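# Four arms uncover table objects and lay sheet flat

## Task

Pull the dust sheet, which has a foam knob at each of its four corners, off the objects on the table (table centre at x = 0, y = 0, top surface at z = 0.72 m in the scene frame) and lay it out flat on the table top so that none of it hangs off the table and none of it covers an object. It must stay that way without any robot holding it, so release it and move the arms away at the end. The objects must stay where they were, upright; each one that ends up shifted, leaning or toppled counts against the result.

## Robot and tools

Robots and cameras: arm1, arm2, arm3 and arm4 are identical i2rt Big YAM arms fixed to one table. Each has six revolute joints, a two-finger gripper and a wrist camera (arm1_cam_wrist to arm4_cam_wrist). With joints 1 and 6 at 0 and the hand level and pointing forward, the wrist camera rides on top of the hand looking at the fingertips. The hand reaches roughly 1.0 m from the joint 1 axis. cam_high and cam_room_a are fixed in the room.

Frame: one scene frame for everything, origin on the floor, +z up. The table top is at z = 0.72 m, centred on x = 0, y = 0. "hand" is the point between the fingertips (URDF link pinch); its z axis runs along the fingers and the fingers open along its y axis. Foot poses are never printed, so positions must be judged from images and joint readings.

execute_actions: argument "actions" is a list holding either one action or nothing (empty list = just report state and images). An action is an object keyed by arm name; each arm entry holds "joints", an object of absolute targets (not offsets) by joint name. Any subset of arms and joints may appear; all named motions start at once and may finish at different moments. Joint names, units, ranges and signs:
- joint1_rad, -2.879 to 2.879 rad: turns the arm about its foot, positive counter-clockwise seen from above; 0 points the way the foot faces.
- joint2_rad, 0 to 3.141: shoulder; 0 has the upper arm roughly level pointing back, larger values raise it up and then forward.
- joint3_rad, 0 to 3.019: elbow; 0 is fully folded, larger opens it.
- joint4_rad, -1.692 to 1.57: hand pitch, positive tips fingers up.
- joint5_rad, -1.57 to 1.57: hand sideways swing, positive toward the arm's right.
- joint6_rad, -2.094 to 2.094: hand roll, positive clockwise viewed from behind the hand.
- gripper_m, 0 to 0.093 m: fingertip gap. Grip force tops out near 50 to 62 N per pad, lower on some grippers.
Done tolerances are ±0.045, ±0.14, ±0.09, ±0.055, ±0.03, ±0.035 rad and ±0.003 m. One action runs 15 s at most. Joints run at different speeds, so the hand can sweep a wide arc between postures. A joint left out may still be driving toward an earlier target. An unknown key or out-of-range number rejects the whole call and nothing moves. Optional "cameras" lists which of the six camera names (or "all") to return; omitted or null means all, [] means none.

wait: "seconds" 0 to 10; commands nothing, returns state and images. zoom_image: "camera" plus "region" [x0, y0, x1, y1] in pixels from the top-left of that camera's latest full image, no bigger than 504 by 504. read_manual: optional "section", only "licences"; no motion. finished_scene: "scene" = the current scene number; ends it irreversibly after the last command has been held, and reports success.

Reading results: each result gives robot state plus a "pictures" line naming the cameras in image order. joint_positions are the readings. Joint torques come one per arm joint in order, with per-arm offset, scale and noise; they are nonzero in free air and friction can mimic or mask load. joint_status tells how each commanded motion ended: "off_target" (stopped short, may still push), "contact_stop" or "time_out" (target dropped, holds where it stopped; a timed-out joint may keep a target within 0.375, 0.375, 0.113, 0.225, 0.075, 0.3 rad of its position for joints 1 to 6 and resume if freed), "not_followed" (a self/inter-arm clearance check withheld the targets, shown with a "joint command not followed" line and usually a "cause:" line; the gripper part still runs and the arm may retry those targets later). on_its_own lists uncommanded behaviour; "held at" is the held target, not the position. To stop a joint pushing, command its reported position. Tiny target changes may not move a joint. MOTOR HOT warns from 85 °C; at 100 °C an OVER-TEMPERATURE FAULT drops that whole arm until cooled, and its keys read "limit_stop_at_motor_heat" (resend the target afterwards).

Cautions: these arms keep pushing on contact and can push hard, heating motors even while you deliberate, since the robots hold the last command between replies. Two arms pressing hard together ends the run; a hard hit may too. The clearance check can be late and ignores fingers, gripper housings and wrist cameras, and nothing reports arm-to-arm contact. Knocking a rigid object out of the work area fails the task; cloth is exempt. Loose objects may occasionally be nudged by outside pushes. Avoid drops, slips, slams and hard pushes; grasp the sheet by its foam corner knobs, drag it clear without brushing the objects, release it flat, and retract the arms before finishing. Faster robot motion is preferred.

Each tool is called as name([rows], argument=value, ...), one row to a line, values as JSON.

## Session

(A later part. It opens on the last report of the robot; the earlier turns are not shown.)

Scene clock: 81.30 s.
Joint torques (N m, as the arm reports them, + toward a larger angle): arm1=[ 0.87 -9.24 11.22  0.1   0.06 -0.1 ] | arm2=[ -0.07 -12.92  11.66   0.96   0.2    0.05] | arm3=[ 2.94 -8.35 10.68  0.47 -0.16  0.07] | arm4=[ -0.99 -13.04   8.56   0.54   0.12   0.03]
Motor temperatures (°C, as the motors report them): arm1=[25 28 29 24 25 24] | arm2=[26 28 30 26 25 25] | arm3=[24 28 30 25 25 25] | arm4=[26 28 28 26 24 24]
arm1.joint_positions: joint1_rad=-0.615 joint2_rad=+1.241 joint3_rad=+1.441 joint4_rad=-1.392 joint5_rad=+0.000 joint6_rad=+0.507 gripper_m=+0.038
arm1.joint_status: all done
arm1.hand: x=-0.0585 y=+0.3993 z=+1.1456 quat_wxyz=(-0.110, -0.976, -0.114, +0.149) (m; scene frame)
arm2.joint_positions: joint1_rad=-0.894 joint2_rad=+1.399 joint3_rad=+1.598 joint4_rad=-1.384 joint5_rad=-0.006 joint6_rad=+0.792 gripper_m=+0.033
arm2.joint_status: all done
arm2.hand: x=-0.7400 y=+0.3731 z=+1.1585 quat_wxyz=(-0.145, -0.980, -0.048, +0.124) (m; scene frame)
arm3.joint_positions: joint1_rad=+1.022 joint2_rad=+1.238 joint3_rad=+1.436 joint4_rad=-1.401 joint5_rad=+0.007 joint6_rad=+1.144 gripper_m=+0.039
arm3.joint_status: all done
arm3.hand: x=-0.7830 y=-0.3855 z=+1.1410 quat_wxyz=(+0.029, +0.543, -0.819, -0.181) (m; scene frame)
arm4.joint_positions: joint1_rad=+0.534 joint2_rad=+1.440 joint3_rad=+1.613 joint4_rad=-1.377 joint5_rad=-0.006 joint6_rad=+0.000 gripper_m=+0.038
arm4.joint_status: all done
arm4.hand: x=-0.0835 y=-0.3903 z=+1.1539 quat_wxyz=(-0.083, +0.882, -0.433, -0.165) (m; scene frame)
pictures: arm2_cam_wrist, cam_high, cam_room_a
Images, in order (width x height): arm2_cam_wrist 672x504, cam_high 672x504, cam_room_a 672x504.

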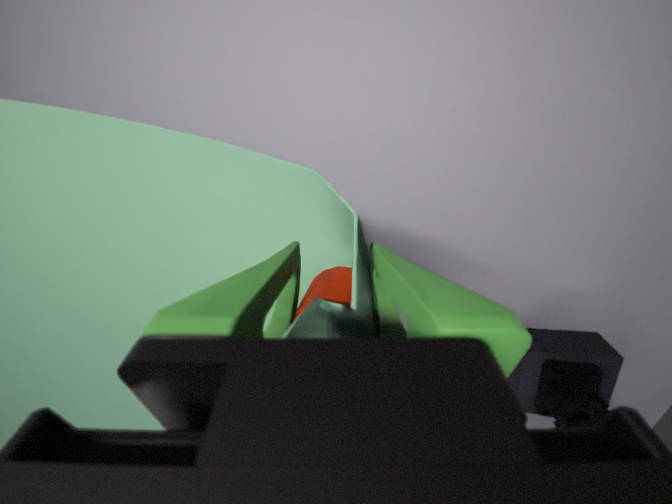

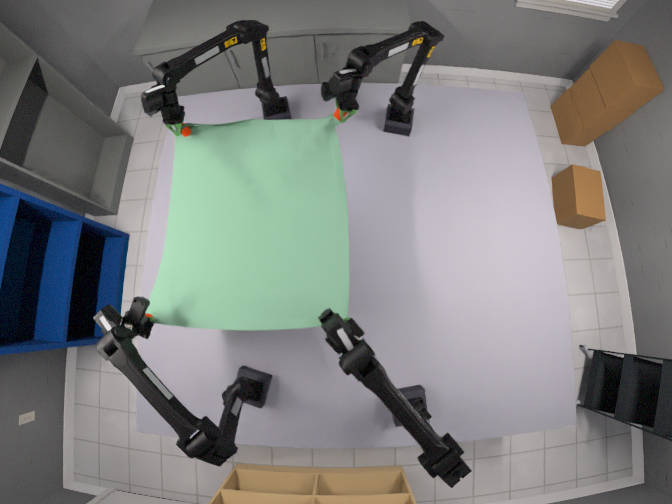

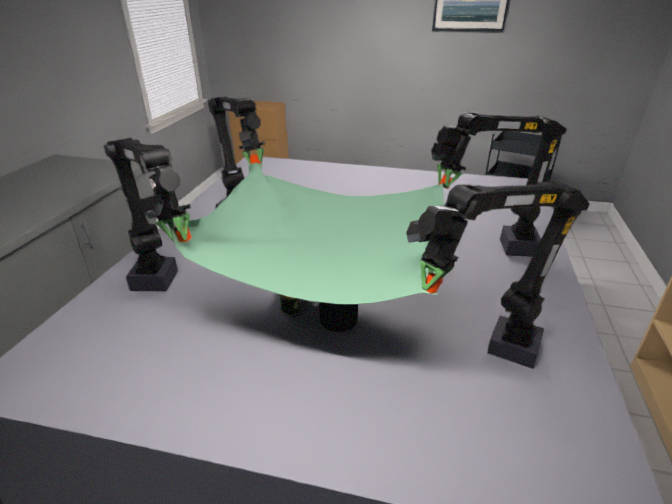

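execute_actions([
  {"arm1":{"joints":{"joint1_rad":-0.01,"joint2_rad":0.95,"joint3_rad":1.25,"joint4_rad":-1.5,"joint6_rad":0.7}},"arm2":{"joints":{"joint1_rad":-0.336,"joint2_rad":1.14,"joint3_rad":1.375,"joint4_rad":-1.43,"joint6_rad":1.2}},"arm3":{"joints":{"joint1_rad":0.35,"joint2_rad":0.95,"joint3_rad":1.25,"joint4_rad":-1.5,"joint6_rad":0.9}},"arm4":{"joints":{"joint1_rad":-0.037,"joint2_rad":1.17,"joint3_rad":1.4,"joint4_rad":-1.43,"joint6_rad":-0.7}}},
], cameras=[])

execute_actions([
  {"arm1":{"joints":{"joint1_rad":0.82,"joint2_rad":1.09,"joint3_rad":1.34,"joint4_rad":-1.45,"joint6_rad":1.4}},"arm2":{"joints":{"joint1_rad":0.33,"joint2_rad":1.3,"joint3_rad":1.5,"joint4_rad":-1.41,"joint6_rad":1.9}},"arm3":{"joints":{"joint1_rad":-0.43,"joint2_rad":1.18,"joint3_rad":1.41,"joint4_rad":-1.43,"joint6_rad":0.15}},"arm4":{"joints":{"joint1_rad":-0.68,"joint2_rad":1.34,"joint3_rad":1.56,"joint4_rad":-1.4,"joint6_rad":-1.35}}},
], cameras=[])

execute_actions([
  {"arm1":{"joints":{"joint1_rad":1.23,"joint2_rad":1.63,"joint3_rad":1.86,"joint4_rad":-1.43,"joint6_rad":1.83}},"arm2":{"joints":{"joint1_rad":0.71,"joint2_rad":1.84,"joint3_rad":2.14,"joint4_rad":-1.5,"joint6_rad":2.08}},"arm3":{"joints":{"joint1_rad":-0.78,"joint2_rad":1.78,"joint3_rad":2.06,"joint4_rad":-1.48,"joint6_rad":-0.27}},"arm4":{"joints":{"joint1_rad":-1.05,"joint2_rad":1.89,"joint3_rad":2.21,"joint4_rad":-1.52,"joint6_rad":-1.71}}},
], cameras=["cam_high","cam_room_a"])

Scene clock: 105.23 s.
Joint torques (N m, as the arm reports them, + toward a larger angle): arm1=[-0.67 -2.93  9.51  0.09  0.15  0.07] | arm2=[ 0.59 -6.48 10.67  0.85  0.22  0.05] | arm3=[ 2.43 -3.97  9.67  0.41 -0.18 -0.02] | arm4=[-2.27 -7.29  7.47  0.71  0.07  0.  ]
Motor temperatures (°C, as the motors report them): arm1=[25 28 31 24 25 24] | arm2=[26 27 31 26 25 25] | arm3=[24 27 33 25 25 25] | arm4=[26 27 29 26 24 24]
arm1.joint_positions: joint1_rad=-0.021 joint2_rad=+0.934 joint3_rad=+1.261 joint4_rad=-1.490 joint5_rad=-0.001 joint6_rad=+0.693 gripper_m=+0.038
arm1.joint_status: all done
arm1.hand: x=+0.1852 y=+0.3866 z=+1.1616 quat_wxyz=(-0.173, -0.930, -0.309, +0.103) (m; scene frame)
arm2.joint_positions: joint1_rad=-0.335 joint2_rad=+1.130 joint3_rad=+1.383 joint4_rad=-1.410 joint5_rad=-0.006 joint6_rad=+1.191 gripper_m=+0.033
arm2.joint_status: all done
arm2.hand: x=-0.4780 y=+0.3678 z=+1.1687 quat_wxyz=(-0.200, -0.970, -0.126, +0.047) (m; scene frame)
arm3.joint_positions: joint1_rad=+0.350 joint2_rad=+0.941 joint3_rad=+1.246 joint4_rad=-1.488 joint5_rad=+0.006 joint6_rad=+0.907 gripper_m=+0.039
arm3.joint_status: all done
arm3.hand: x=-0.5171 y=-0.3885 z=+1.1470 quat_wxyz=(-0.055, +0.353, -0.916, -0.184) (m; scene frame)
arm4.joint_positions: joint1_rad=-0.018 joint2_rad=+1.167 joint3_rad=+1.407 joint4_rad=-1.411 joint5_rad=-0.006 joint6_rad=-0.693 gripper_m=+0.038
arm4.joint_status: all done
arm4.hand: x=+0.1819 y=-0.3900 z=+1.1736 quat_wxyz=(-0.179, +0.907, -0.369, -0.097) (m; scene frame)
pictures: none
No camera images: the call's "cameras" was empty. Leave "cameras" out to get every camera's image.

Scene clock: 106.93 s.
Joint torques (N m, as the arm reports them, + toward a larger angle): arm1=[ 1.08 -8.73 15.67  0.79  0.16  0.05] | arm2=[  0.77 -12.18  15.4    1.46  -0.05   0.04] | arm3=[ 1.68 -9.52 12.92  1.04 -0.03  0.05] | arm4=[ -1.76 -12.2   12.45   1.56   0.11  -0.01]
Motor temperatures (°C, as the motors report them): arm1=[25 28 32 24 25 24] | arm2=[26 27 31 26 25 25] | arm3=[24 27 33 25 25 25] | arm4=[26 27 30 26 24 24]
arm1.joint_positions: joint1_rad=+0.811 joint2_rad=+1.106 joint3_rad=+1.275 joint4_rad=-1.461 joint5_rad=-0.001 joint6_rad=+1.392 gripper_m=+0.038
arm1.joint_status: all done
arm1.hand: x=+0.4585 y=+0.3930 z=+1.1186 quat_wxyz=(-0.137, -0.917, -0.374, -0.033) (m; scene frame)
arm2.joint_positions: joint1_rad=+0.330 joint2_rad=+1.314 joint3_rad=+1.454 joint4_rad=-1.410 joint5_rad=+0.002 joint6_rad=+1.894 gripper_m=+0.033
arm2.joint_status: all done
arm2.hand: x=-0.2034 y=+0.3760 z=+1.1297 quat_wxyz=(-0.137, -0.983, -0.108, -0.063) (m; scene frame)
arm3.joint_positions: joint1_rad=-0.428 joint2_rad=+1.201 joint3_rad=+1.367 joint4_rad=-1.438 joint5_rad=+0.002 joint6_rad=+0.157 gripper_m=+0.039
arm3.joint_status: all done
arm3.hand: x=-0.2380 y=-0.3961 z=+1.1175 quat_wxyz=(-0.126, +0.344, -0.928, -0.072) (m; scene frame)
arm4.joint_positions: joint1_rad=-0.668 joint2_rad=+1.365 joint3_rad=+1.490 joint4_rad=-1.409 joint5_rad=-0.008 joint6_rad=-1.344 gripper_m=+0.038
arm4.joint_status: all done
arm4.hand: x=+0.4623 y=-0.3969 z=+1.1315 quat_wxyz=(-0.147, +0.916, -0.373, +0.018) (m; scene frame)
pictures: none
No camera images: the call's "cameras" was empty. Leave "cameras" out to get every camera's image.

Scene clock: 108.43 s.
Joint torques (N m, as the arm reports them, + toward a larger angle): arm1=[ -1.37 -16.05  16.18   0.74   0.12   0.  ] | arm2=[  0.85 -22.01  15.09   0.56  -0.29   0.03] | arm3=[  2.56 -17.34  13.17   0.07   0.18   0.06] | arm4=[ -0.76 -19.92  12.06   0.72   0.09  -0.02]
Motor temperatures (°C, as the motors report them): arm1=[25 28 32 24 25 24] | arm2=[26 27 31 26 25 25] | arm3=[24 27 34 25 25 25] | arm4=[26 27 30 26 24 24]
arm1.joint_positions: joint1_rad=+1.239 joint2_rad=+1.639 joint3_rad=+1.793 joint4_rad=-1.437 joint5_rad=-0.001 joint6_rad=+1.822 gripper_m=+0.038
arm1.joint_status: all done
arm1.hand: x=+0.7388 y=+0.3956 z=+1.1197 quat_wxyz=(-0.116, -0.916, -0.372, -0.089) (m; scene frame)
arm2.joint_positions: joint1_rad=+0.708 joint2_rad=+1.850 joint3_rad=+2.095 joint4_rad=-1.480 joint5_rad=+0.009 joint6_rad=+2.075 gripper_m=+0.033
arm2.joint_status: all done
arm2.hand: x=+0.0798 y=+0.3644 z=+1.1342 quat_wxyz=(-0.130, -0.964, -0.203, -0.107) (m; scene frame)
arm3.joint_positions: joint1_rad=-0.780 joint2_rad=+1.802 joint3_rad=+2.013 joint4_rad=-1.466 joint5_rad=-0.005 joint6_rad=-0.262 gripper_m=+0.039
arm3.joint_status: all done
arm3.hand: x=+0.0476 y=-0.3904 z=+1.1097 quat_wxyz=(-0.153, +0.375, -0.914, -0.022) (m; scene frame)
arm4.joint_positions: joint1_rad=-1.049 joint2_rad=+1.913 joint3_rad=+2.144 joint4_rad=-1.508 joint5_rad=-0.008 joint6_rad=-1.703 gripper_m=+0.038
arm4.joint_status: all done
arm4.hand: x=+0.7486 y=-0.3962 z=+1.1219 quat_wxyz=(-0.133, +0.911, -0.383, +0.070) (m; scene frame)
pictures: cam_high, cam_room_a
Images, in order (width x height): cam_high 672x504, cam_room_a 672x504.

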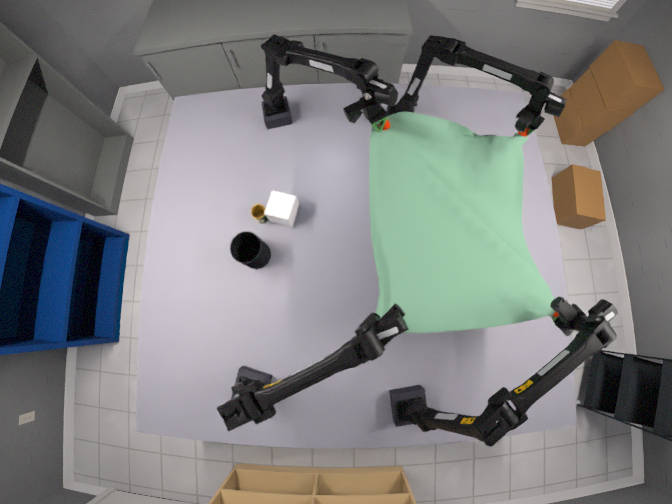

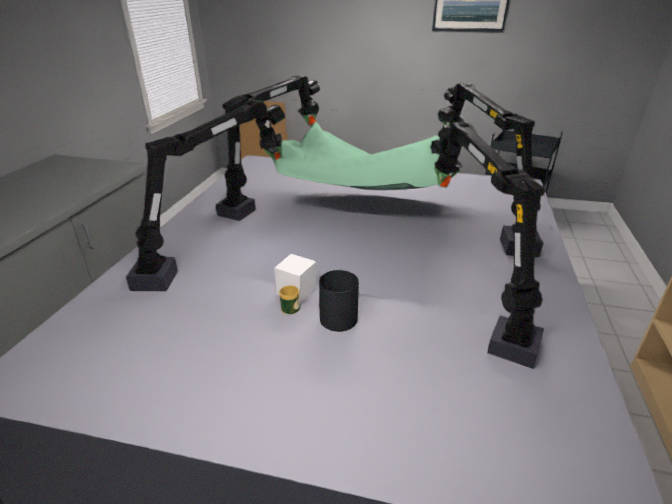

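execute_actions([
  {"arm1":{"joints":{"joint1_rad":1.265,"joint2_rad":2.044,"joint3_rad":1.436,"joint4_rad":-0.963}},"arm2":{"joints":{"joint1_rad":0.682,"joint2_rad":2.16,"joint3_rad":1.63,"joint4_rad":-1.047}},"arm3":{"joints":{"joint1_rad":-0.786,"joint2_rad":2.075,"joint3_rad":1.505,"joint4_rad":-0.99}},"arm4":{"joints":{"joint1_rad":-1.062,"joint2_rad":2.25,"joint3_rad":1.777,"joint4_rad":-1.113}}},
], cameras=[])

execute_actions([
  {"arm2":{"joints":{"gripper_m":0.093}}},
], cameras=[])

execute_actions([
  {"arm2":{"joints":{"joint2_rad":2.03,"joint3_rad":1.69,"joint4_rad":-1.23,"joint6_rad":0}}},
])

Scene clock: 122.33 s.
Joint torques (N m, as the arm reports them, + toward a larger angle): arm1=[  0.74 -17.48   7.61   0.1    0.2    0.1 ] | arm2=[  2.11 -22.21   8.73   1.03  -0.23  -0.05] | arm3=[  1.46 -17.68   6.86   0.18   0.08   0.09] | arm4=[ -1.65 -19.39   6.7    1.37   0.05   0.  ]
Motor temperatures (°C, as the motors report them): arm1=[25 29 35 24 25 24] | arm2=[26 28 32 26 25 25] | arm3=[24 29 35 25 25 25] | arm4=[26 28 32 26 24 24]
arm1.joint_positions: joint1_rad=+1.251 joint2_rad=+2.035 joint3_rad=+1.441 joint4_rad=-0.976 joint5_rad=-0.001 joint6_rad=+1.825 gripper_m=+0.038
arm1.joint_status: all done
arm1.hand: x=+0.7501 y=+0.3982 z=+0.7726 quat_wxyz=(-0.002, -0.925, -0.381, -0.004) (m; scene frame)
arm2.joint_positions: joint1_rad=+0.664 joint2_rad=+2.144 joint3_rad=+1.638 joint4_rad=-1.052 joint5_rad=+0.007 joint6_rad=+2.085 gripper_m=+0.033
arm2.joint_status: all done
arm2.hand: x=+0.0469 y=+0.3561 z=+0.7788 quat_wxyz=(-0.008, -0.984, -0.180, -0.003) (m; scene frame)
arm3.joint_positions: joint1_rad=-0.778 joint2_rad=+2.059 joint3_rad=+1.513 joint4_rad=-0.989 joint5_rad=-0.003 joint6_rad=-0.272 gripper_m=+0.039
arm3.joint_status: all done
arm3.hand: x=+0.0192 y=-0.4054 z=+0.7691 quat_wxyz=(-0.014, +0.385, -0.923, -0.004) (m; scene frame)
arm4.joint_positions: joint1_rad=-1.050 joint2_rad=+2.237 joint3_rad=+1.777 joint4_rad=-1.134 joint5_rad=-0.007 joint6_rad=-1.707 gripper_m=+0.038
arm4.joint_status: all done
arm4.hand: x=+0.7420 y=-0.3988 z=+0.7767 quat_wxyz=(+0.003, +0.922, -0.386, -0.009) (m; scene frame)
pictures: none
No camera images: the call's "cameras" was empty. Leave "cameras" out to get every camera's image.

Scene clock: 123.07 s.
Joint torques (N m, as the arm reports them, + toward a larger angle): arm1=[  0.7  -18.     8.01   0.27   0.13   0.08] | arm2=[  1.38 -22.2    8.75   1.04  -0.07  -0.05] | arm3=[  2.54 -16.27   6.81   0.24   0.04   0.07] | arm4=[ -1.42 -19.43   6.65   1.39   0.04   0.  ]
Motor temperatures (°C, as the motors report them): arm1=[25 29 35 24 25 24] | arm2=[26 28 32 26 25 25] | arm3=[24 29 35 25 25 25] | arm4=[26 28 32 26 24 24]
arm1.joint_positions: joint1_rad=+1.251 joint2_rad=+2.035 joint3_rad=+1.441 joint4_rad=-0.976 joint5_rad=-0.001 joint6_rad=+1.825 gripper_m=+0.038
arm1.joint_status: not commanded
arm1.hand: x=+0.7501 y=+0.3982 z=+0.7726 quat_wxyz=(-0.002, -0.925, -0.381, -0.004) (m; scene frame)
arm2.joint_positions: joint1_rad=+0.674 joint2_rad=+2.144 joint3_rad=+1.638 joint4_rad=-1.052 joint5_rad=+0.003 joint6_rad=+2.085 gripper_m=+0.093
arm2.joint_status: all done
arm2.hand: x=+0.0513 y=+0.3615 z=+0.7788 quat_wxyz=(-0.007, -0.983, -0.185, -0.004) (m; scene frame)
arm3.joint_positions: joint1_rad=-0.782 joint2_rad=+2.059 joint3_rad=+1.513 joint4_rad=-0.989 joint5_rad=-0.001 joint6_rad=-0.272 gripper_m=+0.039
arm3.joint_status: not commanded
arm3.hand: x=+0.0204 y=-0.4076 z=+0.7691 quat_wxyz=(-0.014, +0.383, -0.924, -0.003) (m; scene frame)
arm4.joint_positions: joint1_rad=-1.050 joint2_rad=+2.237 joint3_rad=+1.777 joint4_rad=-1.134 joint5_rad=-0.007 joint6_rad=-1.707 gripper_m=+0.038
arm4.joint_status: not commanded
arm4.hand: x=+0.7420 y=-0.3988 z=+0.7767 quat_wxyz=(+0.003, +0.922, -0.386, -0.009) (m; scene frame)
pictures: none
No camera images: the call's "cameras" was empty. Leave "cameras" out to get every camera's image.

Scene clock: 125.47 s.
Joint torques (N m, as the arm reports them, + toward a larger angle): arm1=[  0.99 -17.88   7.88   0.08   0.15   0.01] | arm2=[  1.3  -21.12  12.78   0.33  -0.14  -0.15] | arm3=[  2.07 -16.16   6.86   0.27   0.04   0.12] | arm4=[ -1.69 -19.42   6.67   1.39   0.04   0.  ]
Motor temperatures (°C, as the motors report them): arm1=[25 29 34 24 25 24] | arm2=[26 29 32 26 25 25] | arm3=[24 29 34 25 25 25] | arm4=[26 28 31 26 24 24]
arm1.joint_positions: joint1_rad=+1.251 joint2_rad=+2.035 joint3_rad=+1.441 joint4_rad=-0.976 joint5_rad=-0.001 joint6_rad=+1.825 gripper_m=+0.038
arm1.joint_status: not commanded
arm1.hand: x=+0.7501 y=+0.3982 z=+0.7726 quat_wxyz=(-0.002, -0.925, -0.381, -0.004) (m; scene frame)
arm2.joint_positions: joint1_rad=+0.674 joint2_rad=+2.015 joint3_rad=+1.661 joint4_rad=-1.216 joint5_rad=+0.002 joint6_rad=+0.014 gripper_m=+0.093
arm2.joint_status: all done
arm2.hand: x=+0.0377 y=+0.3725 z=+0.8630 quat_wxyz=(-0.001, -0.342, -0.940, +0.001) (m; scene frame)
arm3.joint_positions: joint1_rad=-0.782 joint2_rad=+2.059 joint3_rad=+1.513 joint4_rad=-0.989 joint5_rad=-0.001 joint6_rad=-0.272 gripper_m=+0.039
arm3.joint_status: not commanded
arm3.hand: x=+0.0204 y=-0.4076 z=+0.7691 quat_wxyz=(-0.014, +0.383, -0.924, -0.003) (m; scene frame)
arm4.joint_positions: joint1_rad=-1.050 joint2_rad=+2.237 joint3_rad=+1.777 joint4_rad=-1.134 joint5_rad=-0.007 joint6_rad=-1.707 gripper_m=+0.038
arm4.joint_status: not commanded
arm4.hand: x=+0.7420 y=-0.3988 z=+0.7767 quat_wxyz=(+0.003, +0.922, -0.386, -0.009) (m; scene frame)
pictures: arm1_cam_wrist, arm2_cam_wrist, arm3_cam_wrist, arm4_cam_wrist, cam_high, cam_room_a
Images, in order (width x height): arm1_cam_wrist 672x504, arm2_cam_wrist 672x504, arm3_cam_wrist 672x504, arm4_cam_wrist 672x504, cam_high 672x504, cam_room_a 672x504.

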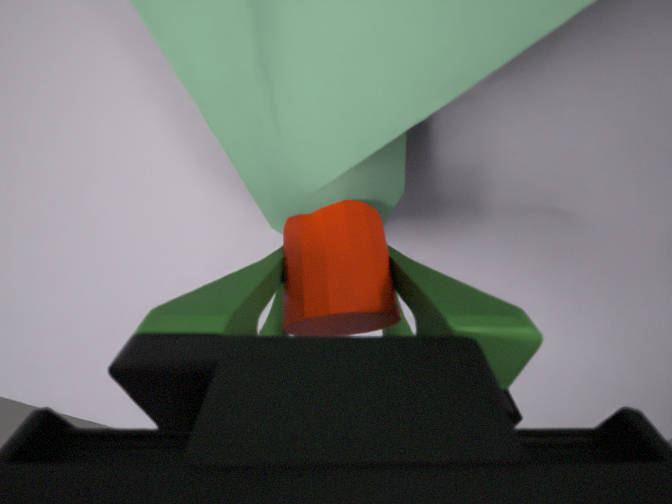

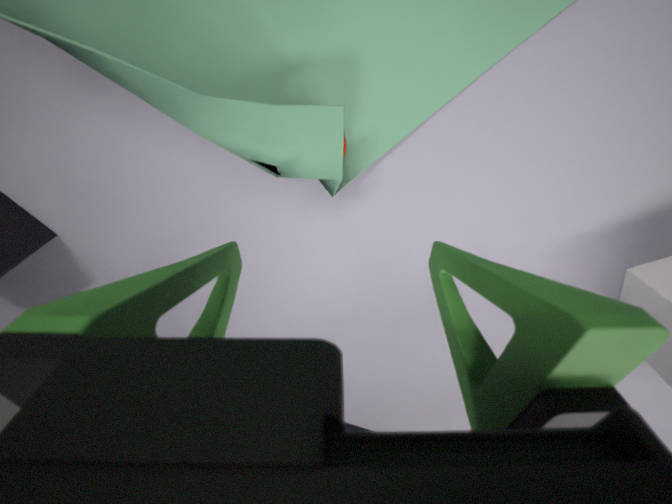

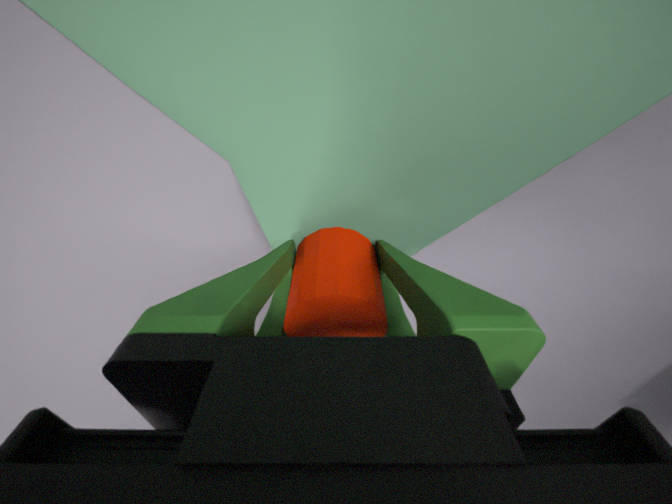

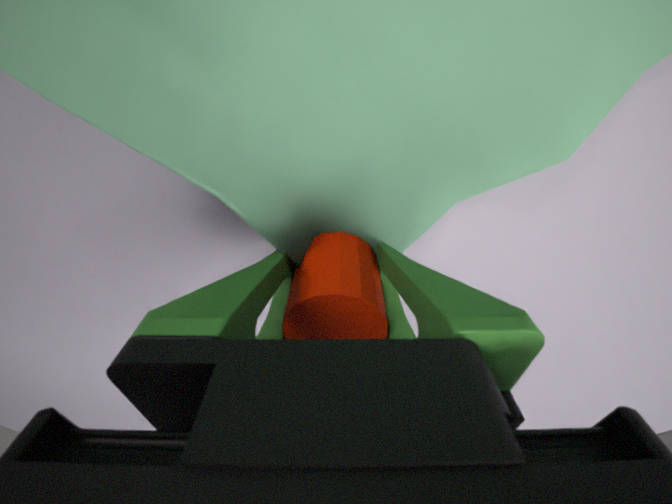

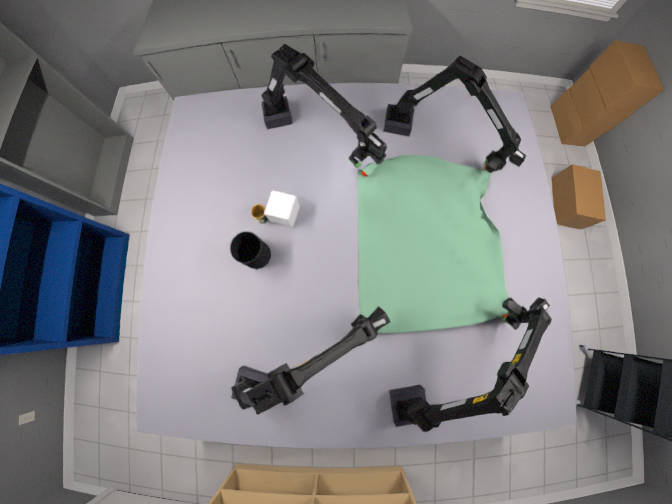

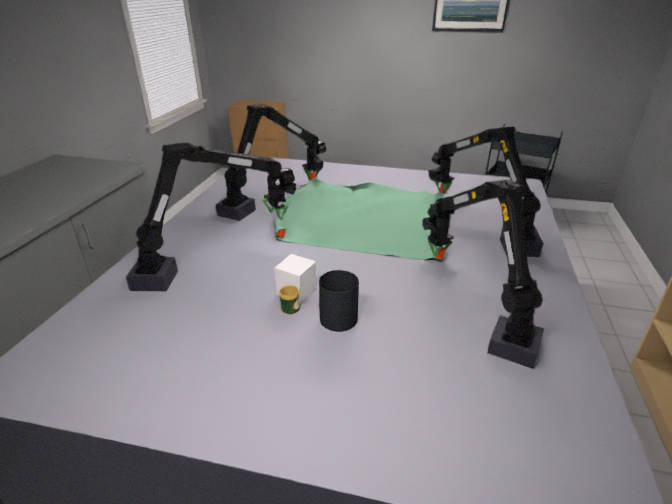

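execute_actions([
  {"arm2":{"joints":{"joint1_rad":0.71,"joint2_rad":2.24,"joint3_rad":2.06,"joint4_rad":-1.37,"gripper_m":0.025}},"arm1":{"joints":{"joint1_rad":1.35,"joint2_rad":2.0,"joint3_rad":1.37,"joint4_rad":-0.94}}},
], cameras=[])

execute_actions([
  {"arm2":{"joints":{"joint2_rad":2.375,"joint3_rad":1.952,"joint4_rad":-1.156}}},
], cameras=["arm2_cam_wrist"])

execute_actions([
  {"arm2":{"joints":{"joint2_rad":2.21,"joint3_rad":1.6,"joint4_rad":-0.97}}},
], cameras=["arm2_cam_wrist"])

execute_actions([
  {"arm2":{"joints":{"joint2_rad":2.07,"joint3_rad":1.343,"joint4_rad":-0.85}}},
], cameras=["arm2_cam_wrist","cam_high","cam_room_a"])

Scene clock: 141.40 s.
Joint torques (N m, as the arm reports them, + toward a larger angle): arm1=[ -0.77 -20.27   7.16   0.06   0.02   0.08] | arm2=[  0.81 -24.96  13.96   0.35  -0.13  -0.13] | arm3=[  2.18 -17.18   6.98   0.18   0.02   0.07] | arm4=[ -1.71 -19.48   6.67   1.39   0.03   0.  ]
Motor temperatures (°C, as the motors report them): arm1=[25 30 32 24 25 24] | arm2=[26 29 32 26 25 25] | arm3=[24 29 32 25 25 25] | arm4=[26 29 30 26 24 24]
arm1.joint_positions: joint1_rad=+1.354 joint2_rad=+2.028 joint3_rad=+1.378 joint4_rad=-0.952 joint5_rad=+0.002 joint6_rad=+1.827 gripper_m=+0.038
arm1.joint_status: all done
arm1.hand: x=+0.7569 y=+0.4593 z=+0.7568 quat_wxyz=(+0.010, -0.904, -0.427, +0.007) (m; scene frame)
arm2.joint_positions: joint1_rad=+0.709 joint2_rad=+2.225 joint3_rad=+2.023 joint4_rad=-1.356 joint5_rad=+0.002 joint6_rad=+0.013 gripper_m=+0.025
arm2.joint_status: all done
arm2.hand: x=+0.1136 y=+0.3410 z=+0.8655 quat_wxyz=(-0.008, -0.325, -0.946, +0.003) (m; scene frame)
arm3.joint_positions: joint1_rad=-0.782 joint2_rad=+2.059 joint3_rad=+1.513 joint4_rad=-0.989 joint5_rad=-0.001 joint6_rad=-0.272 gripper_m=+0.039
arm3.joint_status: not commanded
arm3.hand: x=+0.0204 y=-0.4076 z=+0.7691 quat_wxyz=(-0.014, +0.383, -0.924, -0.003) (m; scene frame)
arm4.joint_positions: joint1_rad=-1.050 joint2_rad=+2.237 joint3_rad=+1.777 joint4_rad=-1.134 joint5_rad=-0.006 joint6_rad=-1.707 gripper_m=+0.038
arm4.joint_status: not commanded
arm4.hand: x=+0.7421 y=-0.3989 z=+0.7767 quat_wxyz=(+0.003, +0.922, -0.386, -0.009) (m; scene frame)
pictures: none
No camera images: the call's "cameras" was empty. Leave "cameras" out to get every camera's image.

Scene clock: 142.60 s.
Joint torques (N m, as the arm reports them, + toward a larger angle): arm1=[ -1.2  -20.13   7.15   0.27   0.02   0.03] | arm2=[  0.84 -26.46  10.74   1.54  -0.13  -0.13] | arm3=[  2.18 -16.32   6.79   0.11   0.03   0.1 ] | arm4=[ -1.74 -19.46   6.65   1.4    0.03   0.  ]
Motor temperatures (°C, as the motors report them): arm1=[25 30 32 24 25 24] | arm2=[26 29 32 26 25 25] | arm3=[24 29 32 25 25 25] | arm4=[26 29 30 26 24 24]
arm1.joint_positions: joint1_rad=+1.354 joint2_rad=+2.028 joint3_rad=+1.378 joint4_rad=-0.952 joint5_rad=+0.002 joint6_rad=+1.827 gripper_m=+0.038
arm1.joint_status: not commanded
arm1.hand: x=+0.7569 y=+0.4593 z=+0.7568 quat_wxyz=(+0.010, -0.904, -0.427, +0.007) (m; scene frame)
arm2.joint_positions: joint1_rad=+0.709 joint2_rad=+2.369 joint3_rad=+1.943 joint4_rad=-1.170 joint5_rad=+0.002 joint6_rad=+0.013 gripper_m=+0.025
arm2.joint_status: all done
arm2.hand: x=+0.1126 y=+0.3419 z=+0.7406 quat_wxyz=(+0.011, -0.325, -0.946, -0.003) (m; scene frame)
arm3.joint_positions: joint1_rad=-0.782 joint2_rad=+2.059 joint3_rad=+1.513 joint4_rad=-0.989 joint5_rad=-0.001 joint6_rad=-0.272 gripper_m=+0.039
arm3.joint_status: not commanded
arm3.hand: x=+0.0204 y=-0.4076 z=+0.7691 quat_wxyz=(-0.014, +0.383, -0.924, -0.003) (m; scene frame)
arm4.joint_positions: joint1_rad=-1.050 joint2_rad=+2.237 joint3_rad=+1.777 joint4_rad=-1.134 joint5_rad=-0.006 joint6_rad=-1.707 gripper_m=+0.038
arm4.joint_status: not commanded
arm4.hand: x=+0.7421 y=-0.3989 z=+0.7767 quat_wxyz=(+0.003, +0.922, -0.386, -0.009) (m; scene frame)
pictures: arm2_cam_wrist
Images, in order (width x height): arm2_cam_wrist 672x504.

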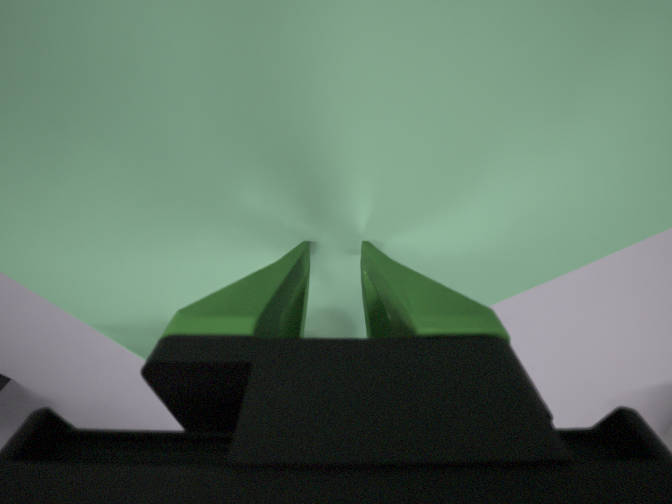

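Scene clock: 143.70 s.
Joint torques (N m, as the arm reports them, + toward a larger angle): arm1=[ -1.26 -19.63   7.16   0.17   0.08   0.03] | arm2=[  0.75 -22.48   7.31   1.24  -0.1   -0.13] | arm3=[  1.84 -16.4    6.95   0.21   0.06   0.09] | arm4=[ -1.47 -19.45   6.63   1.38   0.02   0.01]
Motor temperatures (°C, as the motors report them): arm1=[25 30 32 24 25 24] | arm2=[26 29 32 26 25 25] | arm3=[24 29 32 25 25 25] | arm4=[26 29 30 26 24 24]
arm1.joint_positions: joint1_rad=+1.354 joint2_rad=+2.028 joint3_rad=+1.378 joint4_rad=-0.952 joint5_rad=+0.002 joint6_rad=+1.828 gripper_m=+0.038
arm1.joint_status: not commanded
arm1.hand: x=+0.7569 y=+0.4593 z=+0.7568 quat_wxyz=(+0.010, -0.904, -0.427, +0.007) (m; scene frame)
arm2.joint_positions: joint1_rad=+0.709 joint2_rad=+2.191 joint3_rad=+1.623 joint4_rad=-0.975 joint5_rad=+0.001 joint6_rad=+0.013 gripper_m=+0.025
arm2.joint_status: all done
arm2.hand: x=+0.0682 y=+0.3758 z=+0.7456 quat_wxyz=(-0.014, -0.325, -0.946, +0.005) (m; scene frame)
arm3.joint_positions: joint1_rad=-0.782 joint2_rad=+2.059 joint3_rad=+1.513 joint4_rad=-0.989 joint5_rad=-0.001 joint6_rad=-0.272 gripper_m=+0.039
arm3.joint_status: not commanded
arm3.hand: x=+0.0204 y=-0.4076 z=+0.7691 quat_wxyz=(-0.014, +0.383, -0.924, -0.003) (m; scene frame)
arm4.joint_positions: joint1_rad=-1.050 joint2_rad=+2.237 joint3_rad=+1.777 joint4_rad=-1.134 joint5_rad=-0.006 joint6_rad=-1.707 gripper_m=+0.038
arm4.joint_status: not commanded
arm4.hand: x=+0.7421 y=-0.3989 z=+0.7767 quat_wxyz=(+0.003, +0.922, -0.386, -0.009) (m; scene frame)
pictures: arm2_cam_wrist
Images, in order (width x height): arm2_cam_wrist 672x504.

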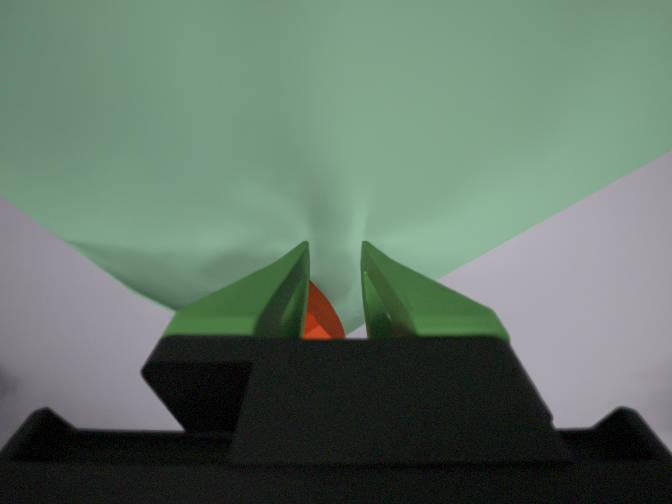

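Scene clock: 144.83 s.
Joint torques (N m, as the arm reports them, + toward a larger angle): arm1=[ -0.17 -19.98   7.57   0.11  -0.05   0.04] | arm2=[  1.06 -17.61   7.85   1.23  -0.14  -0.13] | arm3=[  2.16 -16.37   7.     0.25   0.01   0.11] | arm4=[ -1.65 -19.36   6.68   1.39   0.03   0.  ]
Motor temperatures (°C, as the motors report them): arm1=[25 30 32 24 25 24] | arm2=[26 29 32 26 25 25] | arm3=[24 29 32 25 25 25] | arm4=[26 29 30 26 24 24]
arm1.joint_positions: joint1_rad=+1.354 joint2_rad=+2.028 joint3_rad=+1.378 joint4_rad=-0.952 joint5_rad=+0.003 joint6_rad=+1.829 gripper_m=+0.038
arm1.joint_status: not commanded
arm1.hand: x=+0.7568 y=+0.4592 z=+0.7568 quat_wxyz=(+0.010, -0.904, -0.427, +0.008) (m; scene frame)
arm2.joint_positions: joint1_rad=+0.707 joint2_rad=+2.035 joint3_rad=+1.352 joint4_rad=-0.855 joint5_rad=+0.003 joint6_rad=+0.013 gripper_m=+0.025
arm2.joint_status: all done
arm2.hand: x=+0.0117 y=+0.4170 z=+0.7492 quat_wxyz=(-0.016, -0.326, -0.945, +0.006) (m; scene frame)
arm3.joint_positions: joint1_rad=-0.782 joint2_rad=+2.059 joint3_rad=+1.513 joint4_rad=-0.989 joint5_rad=-0.001 joint6_rad=-0.273 gripper_m=+0.039
arm3.joint_status: not commanded
arm3.hand: x=+0.0204 y=-0.4076 z=+0.7691 quat_wxyz=(-0.014, +0.383, -0.924, -0.003) (m; scene frame)
arm4.joint_positions: joint1_rad=-1.050 joint2_rad=+2.237 joint3_rad=+1.777 joint4_rad=-1.134 joint5_rad=-0.006 joint6_rad=-1.707 gripper_m=+0.038
arm4.joint_status: not commanded
arm4.hand: x=+0.7421 y=-0.3989 z=+0.7767 quat_wxyz=(+0.003, +0.922, -0.386, -0.009) (m; scene frame)
pictures: arm2_cam_wrist, cam_high, cam_room_a
Images, in order (width x height): arm2_cam_wrist 672x504, cam_high 672x504, cam_room_a 672x504.

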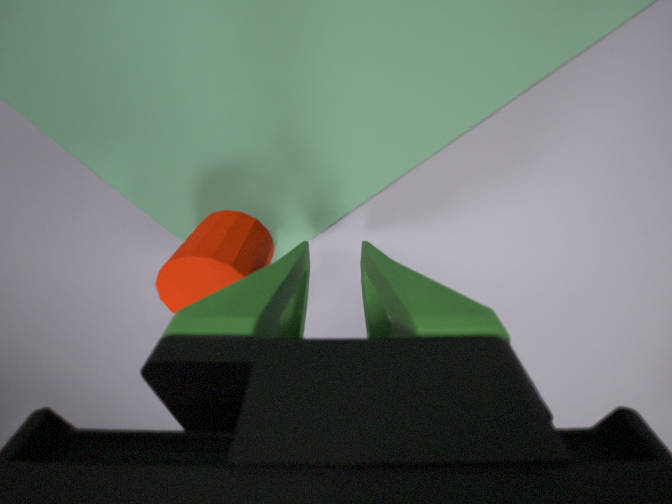

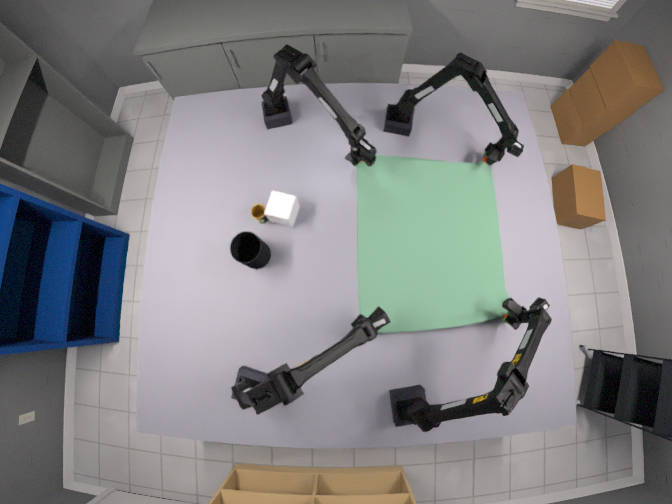

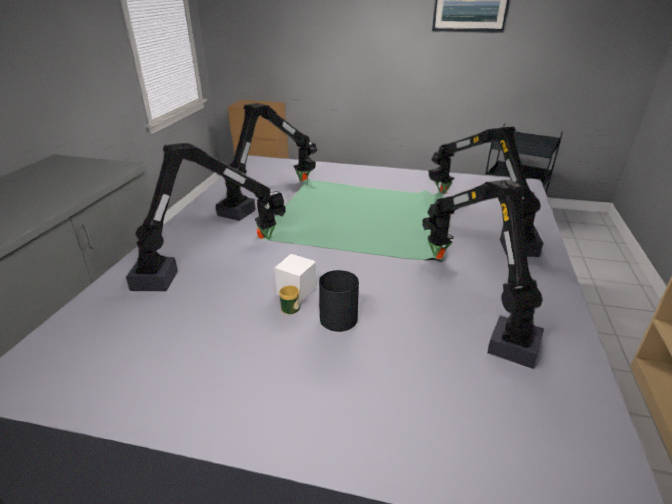

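Flat now.

execute_actions([
  {"arm1":{"joints":{"gripper_m":0.09}},"arm3":{"joints":{"gripper_m":0.09}},"arm4":{"joints":{"gripper_m":0.09}}},
], cameras=[])

execute_actions([
  {"arm1":{"joints":{"joint2_rad":0.9}},"arm2":{"joints":{"joint2_rad":0.9}},"arm3":{"joints":{"joint2_rad":0.9}},"arm4":{"joints":{"joint2_rad":0.9}}},
], cameras=["cam_high"])

Scene clock: 153.30 s.
Joint torques (N m, as the arm reports them, + toward a larger angle): arm1=[ -1.45 -20.15   7.41   0.23   0.03   0.1 ] | arm2=[  1.   -17.73   7.89   1.23  -0.15  -0.13] | arm3=[  1.65 -15.8    7.51   0.19   0.06   0.09] | arm4=[ -1.87 -19.39   6.67   1.21  -0.09   0.  ]
Motor temperatures (°C, as the motors report them): arm1=[25 30 31 24 25 24] | arm2=[26 29 31 26 25 25] | arm3=[24 29 32 25 25 25] | arm4=[26 29 29 26 24 24]
arm1.joint_positions: joint1_rad=+1.354 joint2_rad=+2.028 joint3_rad=+1.378 joint4_rad=-0.952 joint5_rad=+0.002 joint6_rad=+1.829 gripper_m=+0.090
arm1.joint_status: all done
arm1.hand: x=+0.7569 y=+0.4593 z=+0.7568 quat_wxyz=(+0.010, -0.904, -0.427, +0.007) (m; scene frame)
arm2.joint_positions: joint1_rad=+0.707 joint2_rad=+2.035 joint3_rad=+1.352 joint4_rad=-0.855 joint5_rad=+0.003 joint6_rad=+0.013 gripper_m=+0.025
arm2.joint_status: not commanded
arm2.hand: x=+0.0117 y=+0.4170 z=+0.7492 quat_wxyz=(-0.016, -0.326, -0.945, +0.006) (m; scene frame)
arm3.joint_positions: joint1_rad=-0.782 joint2_rad=+2.059 joint3_rad=+1.504 joint4_rad=-0.989 joint5_rad=-0.001 joint6_rad=-0.273 gripper_m=+0.090
arm3.joint_status: all done
arm3.hand: x=+0.0169 y=-0.4096 z=+0.7661 quat_wxyz=(-0.010, +0.383, -0.924, -0.002) (m; scene frame)
arm4.joint_positions: joint1_rad=-1.050 joint2_rad=+2.237 joint3_rad=+1.777 joint4_rad=-1.129 joint5_rad=-0.003 joint6_rad=-1.707 gripper_m=+0.090
arm4.joint_status: all done
arm4.hand: x=+0.7433 y=-0.3986 z=+0.7767 quat_wxyz=(+0.001, +0.922, -0.386, -0.006) (m; scene frame)
pictures: none
No camera images: the call's "cameras" was empty. Leave "cameras" out to get every camera's image.

Scene clock: 155.23 s.
Joint torques (N m, as the arm reports them, + toward a larger angle): arm1=[-1.08 -2.63 10.54  1.49  0.07 -0.02] | arm2=[ 0.98 -2.08 12.45  2.92 -0.15 -0.14] | arm3=[ 1.81 -3.1   9.61  1.55  0.03  0.11] | arm4=[-1.76 -1.59  6.03  2.65 -0.04  0.09]
Motor temperatures (°C, as the motors report them): arm1=[25 30 31 24 25 24] | arm2=[26 29 31 26 25 25] | arm3=[24 29 32 25 25 25] | arm4=[26 29 29 26 24 24]
arm1.joint_positions: joint1_rad=+1.354 joint2_rad=+0.884 joint3_rad=+1.372 joint4_rad=-0.948 joint5_rad=+0.002 joint6_rad=+1.829 gripper_m=+0.090
arm1.joint_status: all done
arm1.hand: x=+0.6128 y=+0.5236 z=+1.3283 quat_wxyz=(-0.405, -0.768, -0.360, -0.341) (m; scene frame)
arm2.joint_positions: joint1_rad=+0.707 joint2_rad=+0.887 joint3_rad=+1.333 joint4_rad=-0.855 joint5_rad=+0.003 joint6_rad=+0.013 gripper_m=+0.025
arm2.joint_status: all done
arm2.hand: x=-0.1096 y=+0.5087 z=+1.3311 quat_wxyz=(-0.522, -0.273, -0.789, +0.173) (m; scene frame)
arm3.joint_positions: joint1_rad=-0.782 joint2_rad=+0.891 joint3_rad=+1.497 joint4_rad=-0.989 joint5_rad=-0.001 joint6_rad=-0.273 gripper_m=+0.090
arm3.joint_status: all done
arm3.hand: x=-0.1638 y=-0.5123 z=+1.3743 quat_wxyz=(-0.552, +0.318, -0.767, -0.068) (m; scene frame)
arm4.joint_positions: joint1_rad=-1.050 joint2_rad=+0.901 joint3_rad=+1.781 joint4_rad=-1.119 joint5_rad=-0.003 joint6_rad=-1.707 gripper_m=+0.090
arm4.joint_status: all done
arm4.hand: x=+0.4807 y=-0.6009 z=+1.5085 quat_wxyz=(-0.537, +0.722, -0.304, +0.313) (m; scene frame)
pictures: cam_high
Images, in order (width x height): cam_high 672x504.

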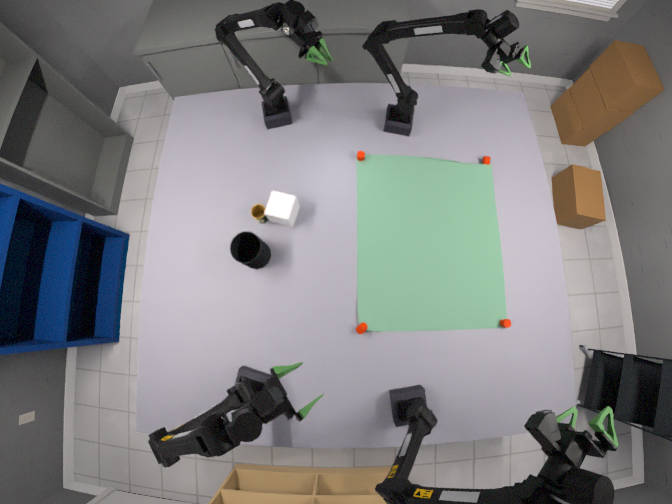

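finished_scene(scene=2)

The scene is finished: the task was done.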